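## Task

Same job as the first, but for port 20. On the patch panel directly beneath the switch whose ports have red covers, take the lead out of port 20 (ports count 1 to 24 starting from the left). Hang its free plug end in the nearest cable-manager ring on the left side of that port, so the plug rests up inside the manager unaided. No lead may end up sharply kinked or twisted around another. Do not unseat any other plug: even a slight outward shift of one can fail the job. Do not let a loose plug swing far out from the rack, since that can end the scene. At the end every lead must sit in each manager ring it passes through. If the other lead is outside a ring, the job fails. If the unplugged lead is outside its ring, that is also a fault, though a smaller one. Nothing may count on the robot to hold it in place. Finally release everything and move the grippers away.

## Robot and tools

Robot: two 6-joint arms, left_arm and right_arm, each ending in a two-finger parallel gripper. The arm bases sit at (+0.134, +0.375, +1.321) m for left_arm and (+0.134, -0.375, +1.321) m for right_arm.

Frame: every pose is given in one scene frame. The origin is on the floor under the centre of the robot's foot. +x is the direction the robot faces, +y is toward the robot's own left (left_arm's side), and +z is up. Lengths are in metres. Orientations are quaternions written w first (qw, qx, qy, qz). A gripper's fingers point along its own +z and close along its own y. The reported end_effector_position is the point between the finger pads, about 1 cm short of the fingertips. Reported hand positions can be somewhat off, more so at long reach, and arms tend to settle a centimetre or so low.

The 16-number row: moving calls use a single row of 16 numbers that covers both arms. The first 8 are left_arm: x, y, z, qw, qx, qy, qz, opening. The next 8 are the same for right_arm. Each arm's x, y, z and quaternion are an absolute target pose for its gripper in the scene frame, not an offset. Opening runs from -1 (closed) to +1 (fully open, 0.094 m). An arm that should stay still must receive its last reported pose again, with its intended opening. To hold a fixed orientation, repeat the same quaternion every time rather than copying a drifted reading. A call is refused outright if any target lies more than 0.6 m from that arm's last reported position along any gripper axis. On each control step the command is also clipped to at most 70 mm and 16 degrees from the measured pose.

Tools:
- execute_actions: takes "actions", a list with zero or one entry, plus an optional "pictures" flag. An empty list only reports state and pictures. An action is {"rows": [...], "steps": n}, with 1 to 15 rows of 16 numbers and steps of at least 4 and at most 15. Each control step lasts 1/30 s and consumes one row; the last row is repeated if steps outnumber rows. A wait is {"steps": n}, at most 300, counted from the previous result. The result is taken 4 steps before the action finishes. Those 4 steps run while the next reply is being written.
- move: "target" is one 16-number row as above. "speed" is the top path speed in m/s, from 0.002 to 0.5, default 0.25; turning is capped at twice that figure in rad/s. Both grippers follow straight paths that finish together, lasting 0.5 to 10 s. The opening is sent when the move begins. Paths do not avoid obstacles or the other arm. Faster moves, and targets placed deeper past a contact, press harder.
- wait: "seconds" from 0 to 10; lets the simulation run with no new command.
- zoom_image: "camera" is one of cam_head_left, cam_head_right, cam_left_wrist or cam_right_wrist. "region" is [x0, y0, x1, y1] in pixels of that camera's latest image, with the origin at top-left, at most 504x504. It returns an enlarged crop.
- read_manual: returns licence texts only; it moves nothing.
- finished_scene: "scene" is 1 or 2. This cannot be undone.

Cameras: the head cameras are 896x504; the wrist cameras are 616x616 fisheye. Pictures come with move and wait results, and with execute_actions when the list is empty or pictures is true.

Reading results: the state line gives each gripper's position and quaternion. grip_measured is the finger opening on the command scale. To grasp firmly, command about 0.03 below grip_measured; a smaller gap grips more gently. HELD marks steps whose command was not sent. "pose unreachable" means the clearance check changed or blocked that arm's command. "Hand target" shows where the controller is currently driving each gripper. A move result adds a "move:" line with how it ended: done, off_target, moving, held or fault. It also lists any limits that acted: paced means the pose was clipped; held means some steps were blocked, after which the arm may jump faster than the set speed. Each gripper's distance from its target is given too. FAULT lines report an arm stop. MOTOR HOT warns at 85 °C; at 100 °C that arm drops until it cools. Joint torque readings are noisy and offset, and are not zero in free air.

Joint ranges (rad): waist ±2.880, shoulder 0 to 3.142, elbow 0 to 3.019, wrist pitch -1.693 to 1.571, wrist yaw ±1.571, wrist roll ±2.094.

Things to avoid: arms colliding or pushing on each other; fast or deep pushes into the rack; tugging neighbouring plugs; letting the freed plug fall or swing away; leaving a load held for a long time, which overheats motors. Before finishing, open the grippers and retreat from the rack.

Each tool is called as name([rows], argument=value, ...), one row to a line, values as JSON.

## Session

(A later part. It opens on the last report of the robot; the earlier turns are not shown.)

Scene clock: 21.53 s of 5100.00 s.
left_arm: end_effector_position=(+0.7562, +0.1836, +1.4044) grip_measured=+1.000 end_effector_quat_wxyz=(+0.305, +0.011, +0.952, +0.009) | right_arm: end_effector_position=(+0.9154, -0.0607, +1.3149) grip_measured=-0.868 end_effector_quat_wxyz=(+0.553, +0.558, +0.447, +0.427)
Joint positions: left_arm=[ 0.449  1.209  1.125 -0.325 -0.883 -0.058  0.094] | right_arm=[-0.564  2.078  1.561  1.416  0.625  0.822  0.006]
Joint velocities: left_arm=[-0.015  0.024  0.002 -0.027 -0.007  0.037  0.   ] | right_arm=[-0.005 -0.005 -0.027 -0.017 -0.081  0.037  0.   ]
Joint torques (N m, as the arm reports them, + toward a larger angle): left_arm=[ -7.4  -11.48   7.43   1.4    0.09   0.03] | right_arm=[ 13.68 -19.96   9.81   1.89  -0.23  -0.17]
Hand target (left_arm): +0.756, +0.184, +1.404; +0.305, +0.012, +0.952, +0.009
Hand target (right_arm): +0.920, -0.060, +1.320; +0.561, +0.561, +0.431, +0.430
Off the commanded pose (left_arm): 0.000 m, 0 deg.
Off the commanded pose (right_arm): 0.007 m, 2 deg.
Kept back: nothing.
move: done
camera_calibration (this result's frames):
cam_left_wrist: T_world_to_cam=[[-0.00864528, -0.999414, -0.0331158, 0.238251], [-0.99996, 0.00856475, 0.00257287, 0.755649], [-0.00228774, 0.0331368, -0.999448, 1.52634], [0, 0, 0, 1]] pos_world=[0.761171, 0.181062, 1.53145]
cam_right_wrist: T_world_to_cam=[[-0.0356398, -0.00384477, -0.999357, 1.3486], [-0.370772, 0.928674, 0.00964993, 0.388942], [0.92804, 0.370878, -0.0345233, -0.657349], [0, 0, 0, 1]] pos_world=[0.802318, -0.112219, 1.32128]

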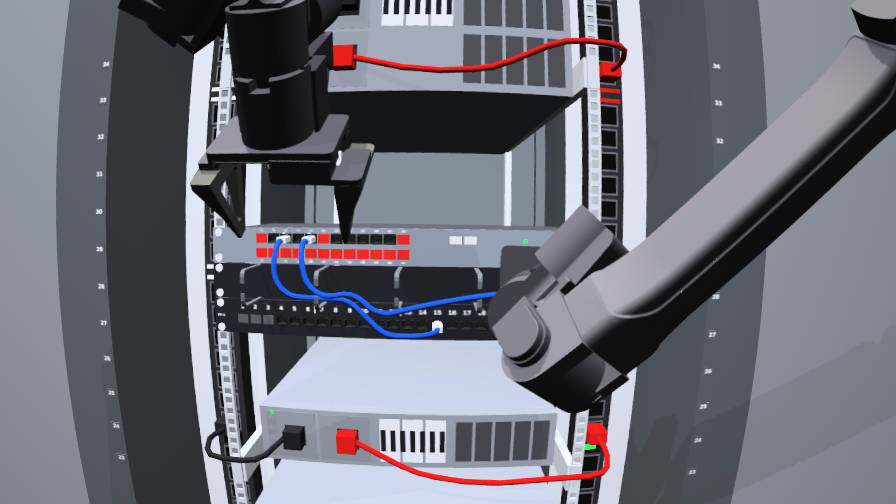

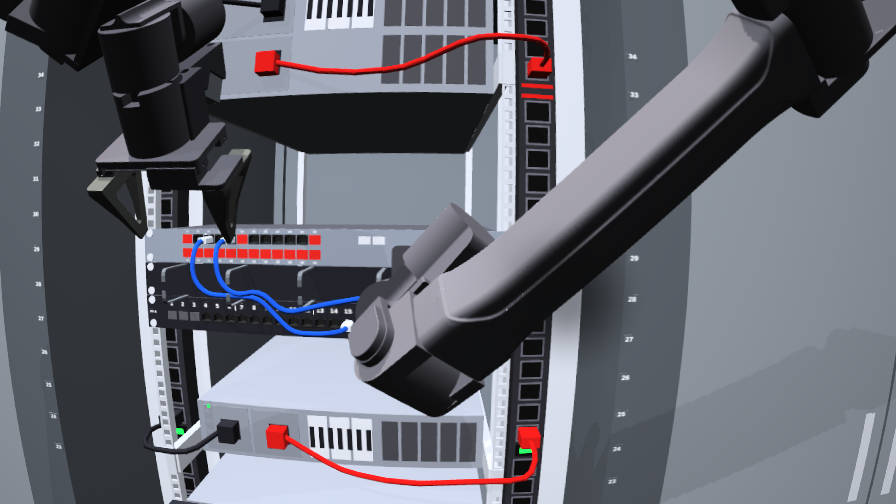

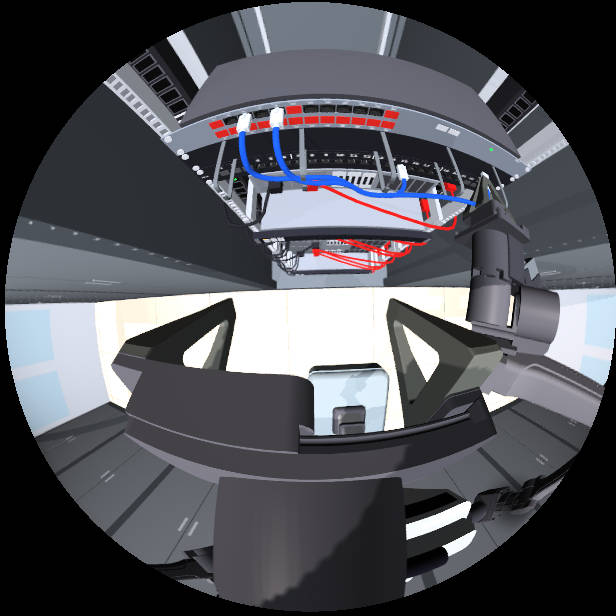

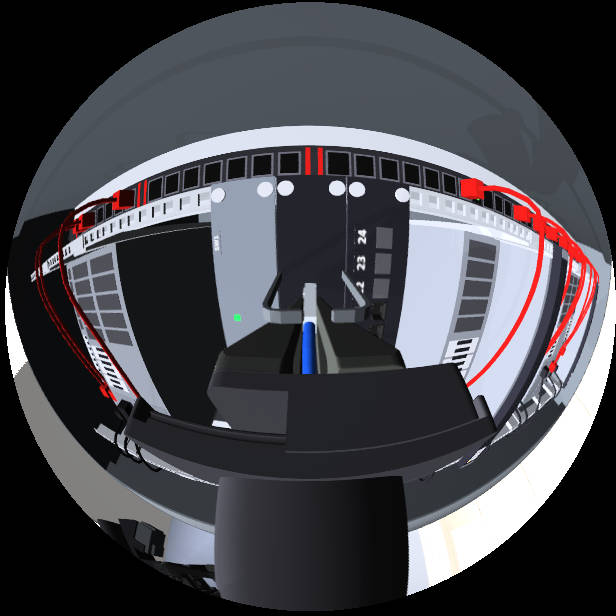

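move(target=[0.7562,0.1836,1.4044,0.305,0.012,0.952,0.009,1,0.927,-0.058,1.322,0.606,0.606,0.364,0.364,-0.885], speed=0.06)

zoom_image(camera="cam_left_wrist", region=[360,130,520,240])

zoom_image(camera="cam_head_left", region=[290,250,530,350])

Scene clock: 24.13 s of 5100.00 s.
left_arm: end_effector_position=(+0.7562, +0.1836, +1.4044) grip_measured=+1.000 end_effector_quat_wxyz=(+0.305, +0.011, +0.952, +0.009) | right_arm: end_effector_position=(+0.9236, -0.0631, +1.3145) grip_measured=-0.868 end_effector_quat_wxyz=(+0.598, +0.605, +0.383, +0.360)
Joint positions: left_arm=[ 0.449  1.209  1.125 -0.325 -0.883 -0.058  0.094] | right_arm=[-0.541  2.207  1.778  1.559  0.797  0.655  0.006]
Joint velocities: left_arm=[-0.024  0.005 -0.012 -0.002 -0.022  0.022  0.   ] | right_arm=[ 0.005  0.005 -0.017 -0.002 -0.037  0.007  0.   ]
Joint torques (N m, as the arm reports them, + toward a larger angle): left_arm=[ -7.29 -11.47   7.46   1.37   0.08   0.02] | right_arm=[ 15.77 -20.71  10.71   1.05  -0.56  -0.21]
Hand target (left_arm): +0.756, +0.184, +1.404; +0.305, +0.012, +0.952, +0.009
Hand target (right_arm): +0.927, -0.058, +1.322; +0.601, +0.607, +0.370, +0.365
Off the commanded pose (left_arm): 0.000 m, 0 deg.
Off the commanded pose (right_arm): 0.010 m, 2 deg.
joint sent to its limit (right arm) — the command would take joint 4 (wrist pitch) past its upper limit, so that joint was sent only as far as its limit.
Kept back: nothing.
move: done
camera_calibration (this result's frames):
cam_left_wrist: T_world_to_cam=[[-0.00864528, -0.999414, -0.0331158, 0.238251], [-0.99996, 0.00856475, 0.00257287, 0.755649], [-0.00228774, 0.0331368, -0.999448, 1.52634], [0, 0, 0, 1]] pos_world=[0.761171, 0.181062, 1.53145]
cam_right_wrist: T_world_to_cam=[[-0.0411852, 0.000955468, -0.999151, 1.3536], [-0.151655, 0.988407, 0.00719645, 0.198843], [0.987575, 0.151823, -0.0405628, -0.724956], [0, 0, 0, 1]] pos_world=[0.801852, -0.0877666, 1.32162]

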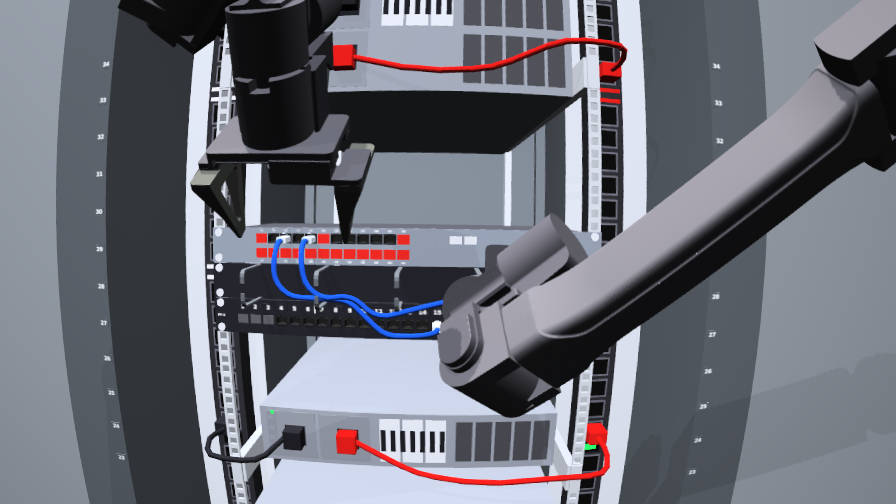

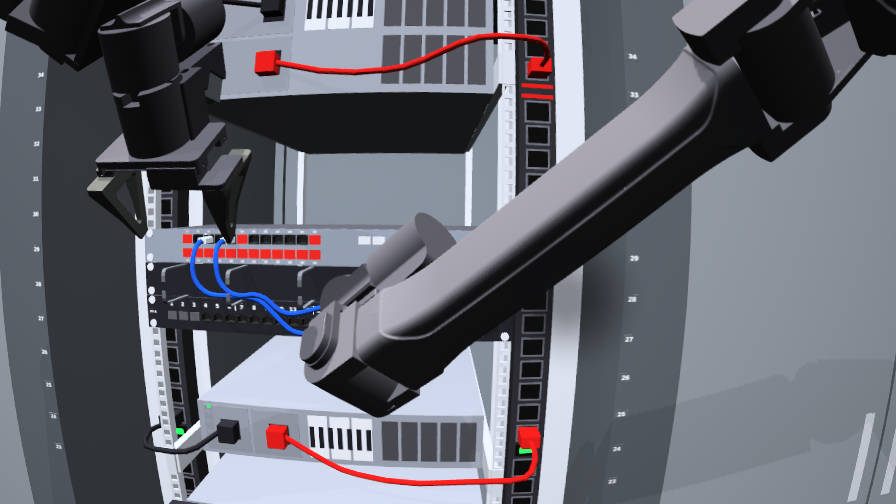

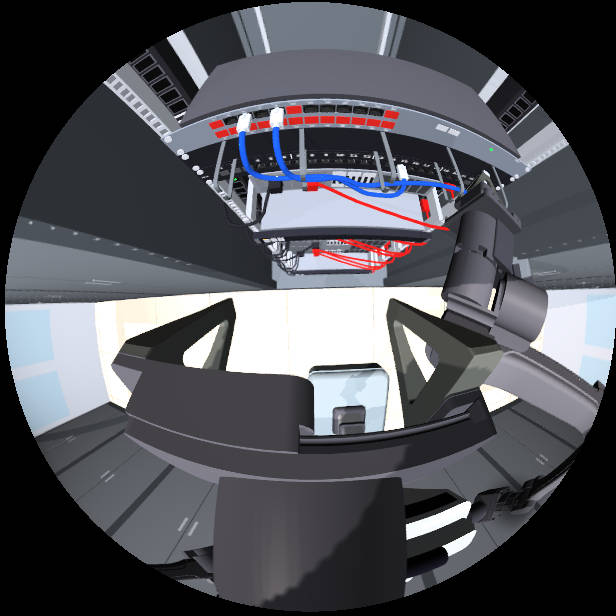

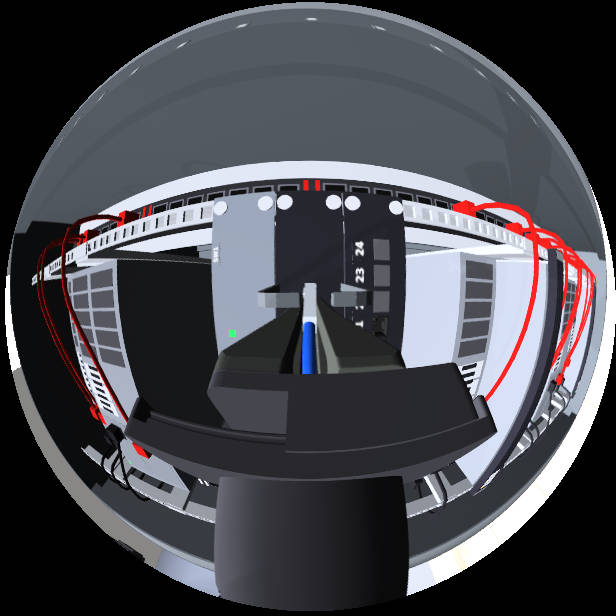

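Region (360, 130, 520, 240) of cam_left_wrist's 616x616 image, scaled by 3.150, with more detail than that image has; it fills the top 346 rows of this view, and the rest is white.

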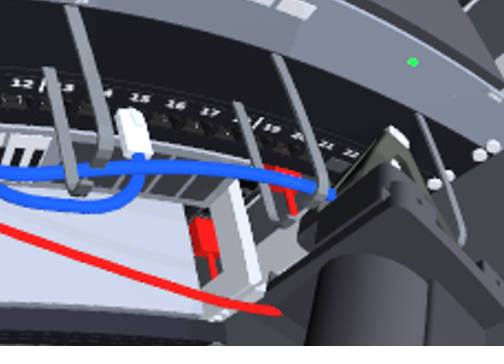

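Region (290, 250, 530, 350) of cam_head_left's 896x504 image, scaled by 2.100, with more detail than that image has; it fills the top 210 rows of this view, and the rest is white.

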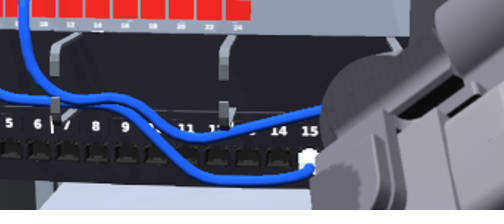

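Inside ring 4. Lower, then release.

move(target=[0.7562,0.1836,1.4044,0.305,0.012,0.952,0.009,1,0.927,-0.056,1.294,0.606,0.606,0.364,0.364,-0.885], speed=0.03)

zoom_image(camera="cam_left_wrist", region=[360,130,520,240])

Scene clock: 25.33 s of 5100.00 s.
left_arm: end_effector_position=(+0.7562, +0.1836, +1.4044) grip_measured=+1.000 end_effector_quat_wxyz=(+0.305, +0.011, +0.952, +0.009) | right_arm: end_effector_position=(+0.9205, -0.0530, +1.2990) grip_measured=-0.868 end_effector_quat_wxyz=(+0.595, +0.606, +0.384, +0.363)
Joint positions: left_arm=[ 0.449  1.209  1.125 -0.325 -0.883 -0.058  0.094] | right_arm=[-0.541  2.246  1.806  1.561  0.795  0.667  0.006]
Joint velocities: left_arm=[-0.015 -0.015 -0.012 -0.002 -0.051  0.022  0.   ] | right_arm=[-0.015 -0.015 -0.017 -0.017 -0.081 -0.022 -0.001]
Joint torques (N m, as the arm reports them, + toward a larger angle): left_arm=[ -7.36 -11.49   7.43   1.38   0.08   0.03] | right_arm=[ 14.54 -20.64  10.15   0.89  -0.75   0.  ]
Hand target (left_arm): +0.756, +0.184, +1.404; +0.305, +0.012, +0.952, +0.009
Hand target (right_arm): +0.927, -0.057, +1.294; +0.600, +0.608, +0.370, +0.365
Off the commanded pose (left_arm): 0.000 m, 0 deg.
Off the commanded pose (right_arm): 0.009 m, 3 deg.
joint sent to its limit (right arm) — the command would take joint 4 (wrist pitch) past its upper limit, so that joint was sent only as far as its limit.
Kept back: nothing.
move: off_target (right_arm)
camera_calibration (this result's frames):
cam_left_wrist: T_world_to_cam=[[-0.00864528, -0.999414, -0.0331158, 0.238251], [-0.99996, 0.00856475, 0.00257287, 0.755649], [-0.00228774, 0.0331368, -0.999448, 1.52634], [0, 0, 0, 1]] pos_world=[0.761171, 0.181062, 1.53145]
cam_right_wrist: T_world_to_cam=[[-0.0409045, 0.0063437, -0.999143, 1.33803], [-0.157922, 0.98737, 0.0127342, 0.186984], [0.986604, 0.158307, -0.0393861, -0.724432], [0, 0, 0, 1]] pos_world=[0.798988, -0.0784274, 1.30597]

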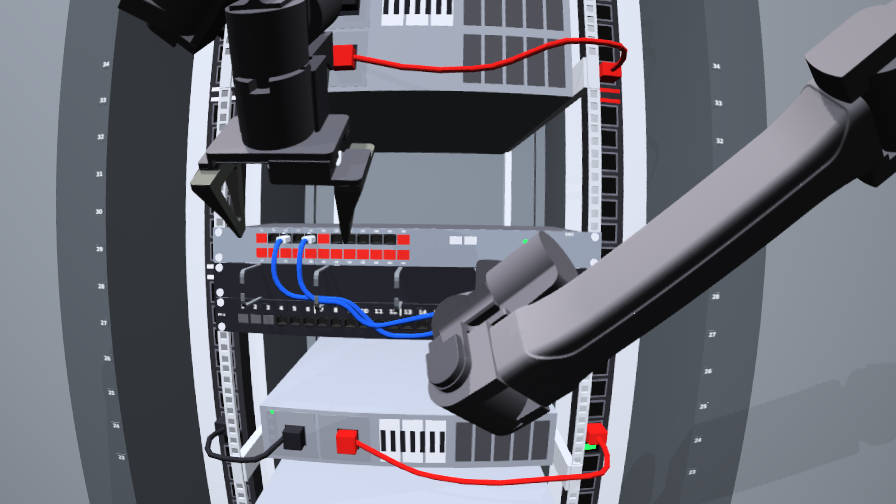

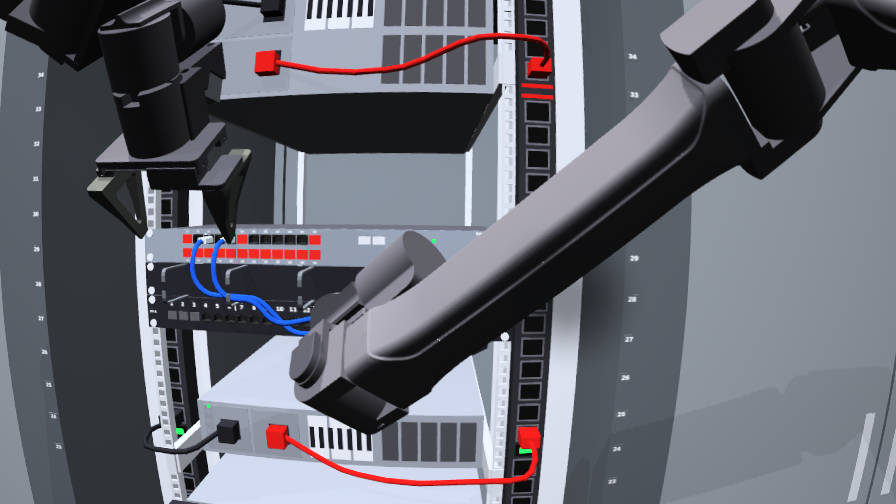

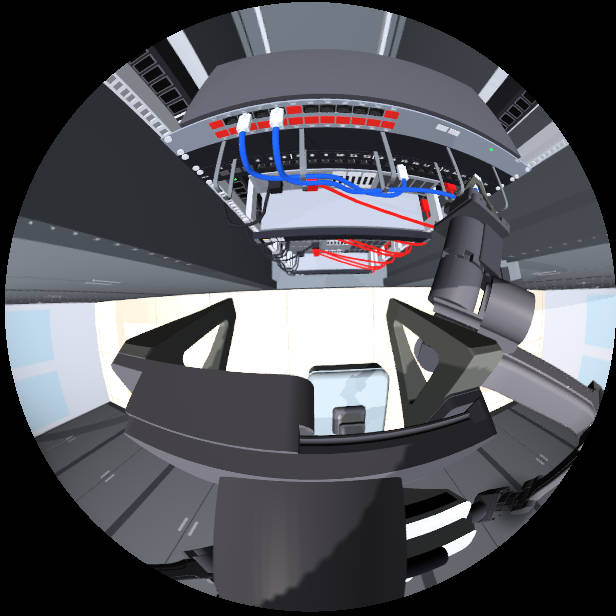

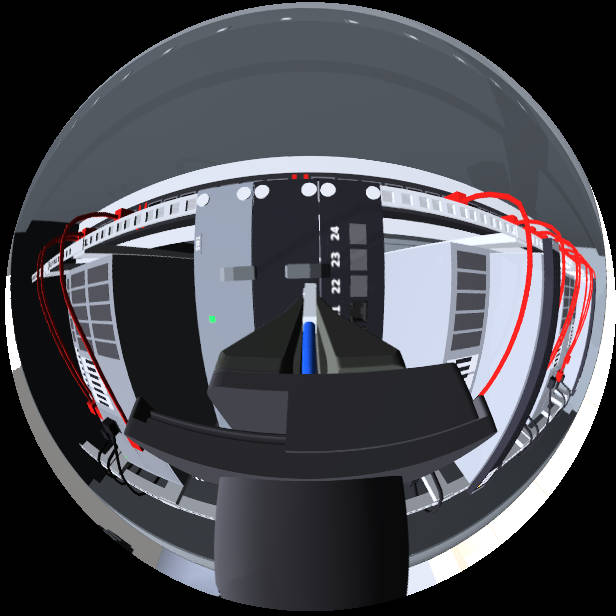

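Region (360, 130, 520, 240) of cam_left_wrist's 616x616 image, scaled by 3.150, with more detail than that image has; it fills the top 346 rows of this view, and the rest is white.

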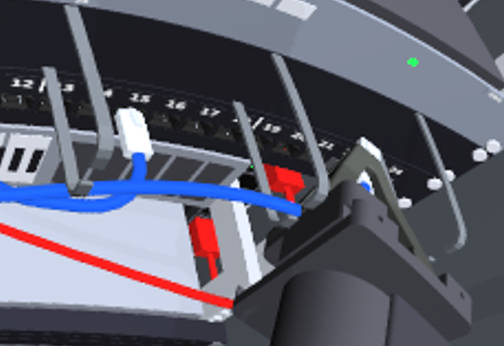

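move(target=[0.7562,0.1836,1.4044,0.305,0.012,0.952,0.009,1,0.84,-0.045,1.312,0.54,0.54,0.456,0.456,-0.5], speed=0.07)

move(target=[0.72,0.27,1.4,0.305,0.012,0.952,0.009,1,0.76,-0.25,1.3,0.43,0.43,0.561,0.561,-0.5])

zoom_image(camera="cam_head_left", region=[260,230,580,350])

Scene clock: 27.93 s of 5100.00 s.
left_arm: end_effector_position=(+0.7562, +0.1836, +1.4044) grip_measured=+1.000 end_effector_quat_wxyz=(+0.305, +0.011, +0.952, +0.009) | right_arm: end_effector_position=(+0.8421, -0.0471, +1.3024) grip_measured=-0.501 end_effector_quat_wxyz=(+0.536, +0.540, +0.471, +0.446)
Joint positions: left_arm=[ 0.449  1.209  1.125 -0.325 -0.883 -0.058  0.094] | right_arm=[-0.522  2.056  1.349  1.561  0.597  0.812  0.023]
Joint velocities: left_arm=[-0.005 -0.015 -0.007 -0.027 -0.037 -0.081  0.   ] | right_arm=[-0.005 -0.005 -0.017 -0.007 -0.037 -0.007 -0.001]
Joint torques (N m, as the arm reports them, + toward a larger angle): left_arm=[ -7.34 -11.37   7.4    1.38   0.09   0.02] | right_arm=[ 14.36 -20.61   4.02   1.24  -0.69  -0.01]
Hand target (left_arm): +0.756, +0.184, +1.404; +0.305, +0.012, +0.952, +0.009
Hand target (right_arm): +0.840, -0.045, +1.313; +0.533, +0.541, +0.463, +0.457
Off the commanded pose (left_arm): 0.000 m, 0 deg.
Off the commanded pose (right_arm): 0.010 m, 2 deg.
joint sent to its limit (right arm) — the command would take joint 4 (wrist pitch) past its upper limit, so that joint was sent only as far as its limit.
Kept back: nothing.
move: done
camera_calibration (this result's frames):
cam_left_wrist: T_world_to_cam=[[-0.00864528, -0.999414, -0.0331158, 0.238251], [-0.99996, 0.00856475, 0.00257287, 0.755649], [-0.00228774, 0.0331368, -0.999448, 1.52634], [0, 0, 0, 1]] pos_world=[0.761171, 0.181062, 1.53145]
cam_right_wrist: T_world_to_cam=[[-0.040253, -0.0121703, -0.999115, 1.33674], [-0.441742, 0.897116, 0.00686935, 0.411152], [0.896239, 0.441628, -0.0414877, -0.555708], [0, 0, 0, 1]] pos_world=[0.733478, -0.107167, 1.30968]

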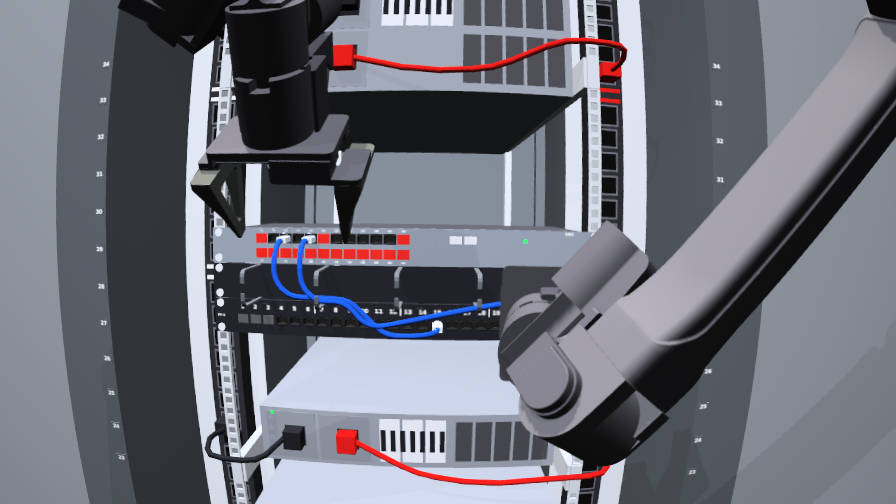

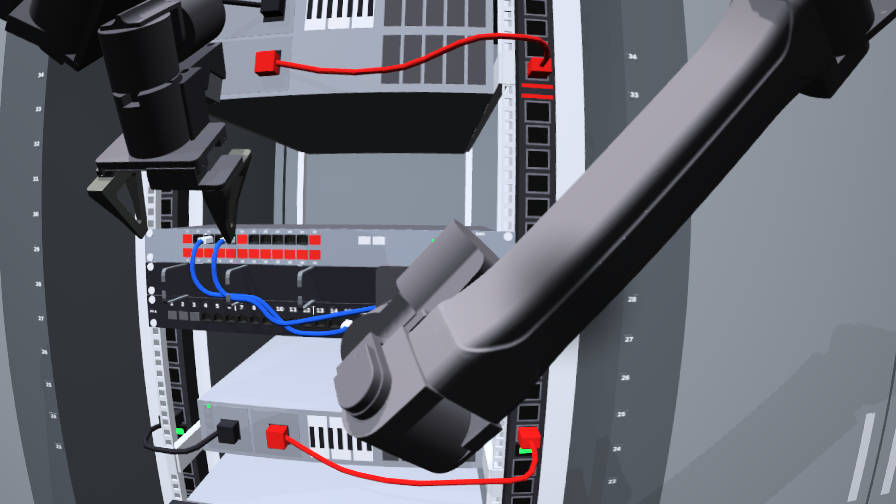

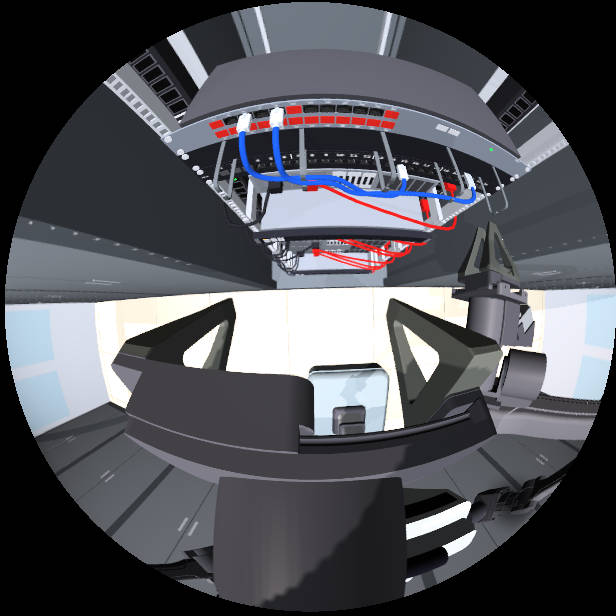

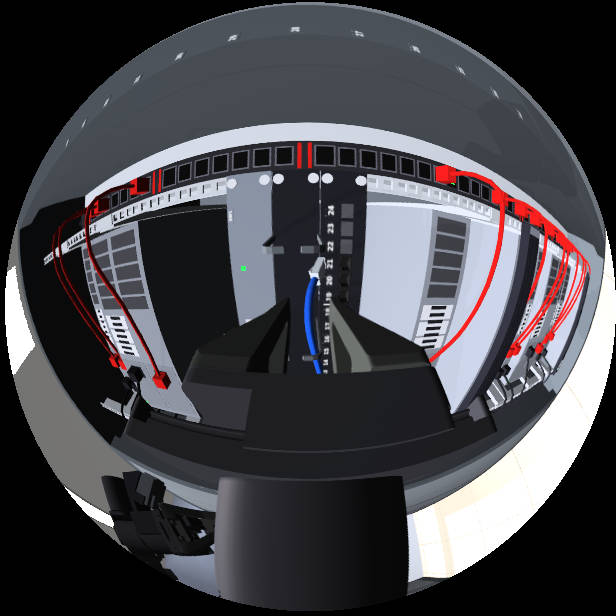

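Scene clock: 29.37 s of 5100.00 s.
left_arm: end_effector_position=(+0.7208, +0.2617, +1.4021) grip_measured=+1.000 end_effector_quat_wxyz=(+0.304, +0.012, +0.953, +0.003) | right_arm: end_effector_position=(+0.7627, -0.2555, +1.3053) grip_measured=-0.501 end_effector_quat_wxyz=(+0.441, +0.431, +0.554, +0.559)
Joint positions: left_arm=[ 0.559  0.991  0.95  -0.325 -0.768 -0.     0.094] | right_arm=[-0.941  1.574  0.687  1.478 -0.089  1.167  0.023]
Joint velocities: left_arm=[-0.024 -0.005 -0.002 -0.017 -0.007  0.037  0.   ] | right_arm=[ 0.005 -0.005 -0.007  0.027 -0.007 -0.022  0.   ]
Joint torques (N m, as the arm reports them, + toward a larger angle): left_arm=[ -3.87 -10.42   6.51   1.81   0.17   0.12] | right_arm=[  5.78 -16.08   2.05   0.87  -0.44  -0.05]
Hand target (left_arm): +0.719, +0.269, +1.399; +0.305, +0.012, +0.952, +0.009
Hand target (right_arm): +0.759, -0.251, +1.302; +0.428, +0.434, +0.559, +0.562
Off the commanded pose (left_arm): 0.009 m, 1 deg.
Off the commanded pose (right_arm): 0.008 m, 1 deg.
Kept back: nothing.
move: done
camera_calibration (this result's frames):
cam_left_wrist: T_world_to_cam=[[-0.0141302, -0.99966, -0.0219148, 0.30423], [-0.99989, 0.0140269, 0.00486118, 0.714921], [-0.00455213, 0.021981, -0.999748, 1.52644], [0, 0, 0, 1]] pos_world=[0.726089, 0.260546, 1.52924]
cam_right_wrist: T_world_to_cam=[[0.0030189, -0.000130112, -0.999995, 1.30507], [-0.757526, 0.6528, -0.00237185, 0.753504], [0.652798, 0.75753, 0.00187218, -0.182535], [0, 0, 0, 1]] pos_world=[0.686018, -0.353442, 1.30719]

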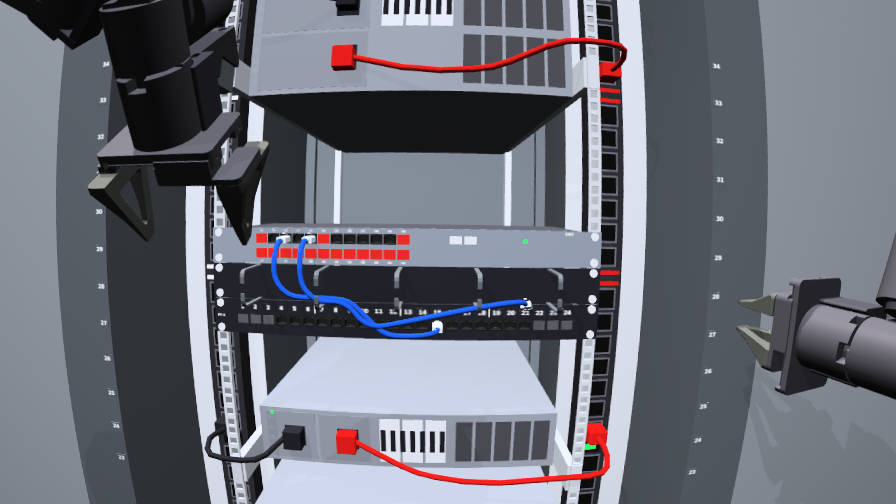

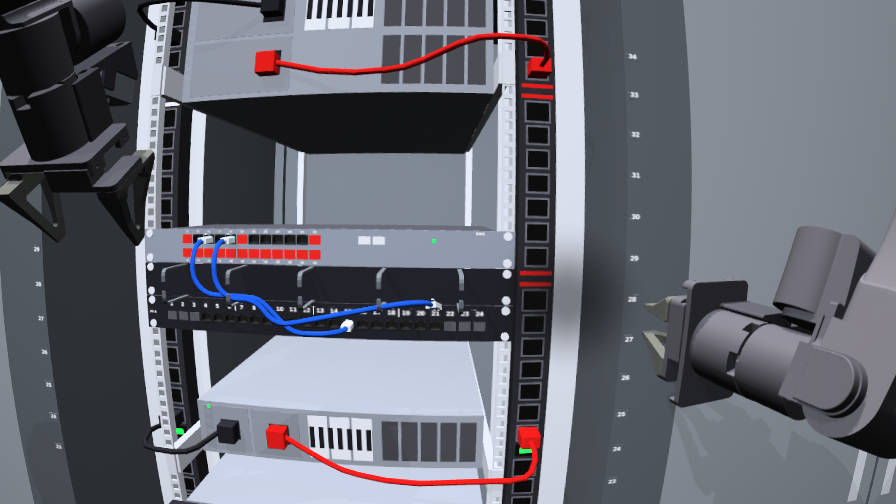

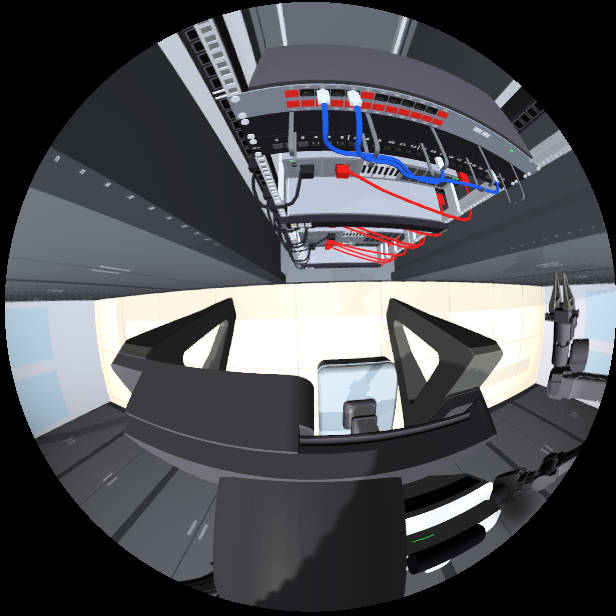

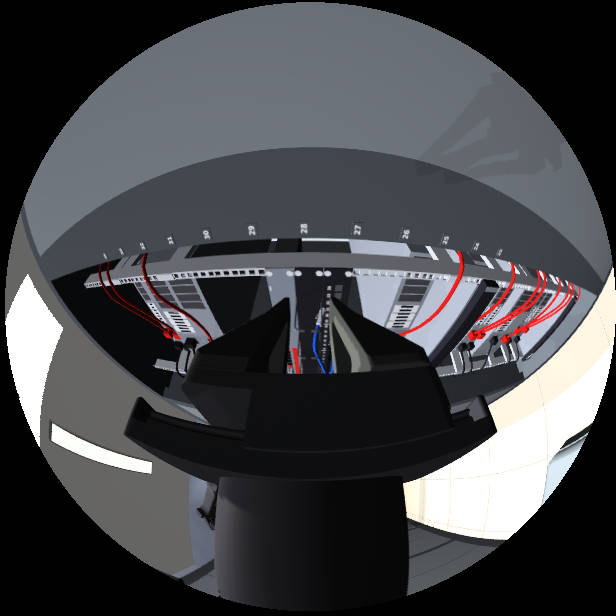

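Region (260, 230, 580, 350) of cam_head_left's 896x504 image, scaled by 1.575, with more detail than that image has; it fills the top 189 rows of this view, and the rest is white.

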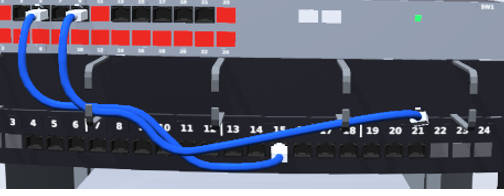

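finished_scene(scene=2)

The scene is finished: the task was done.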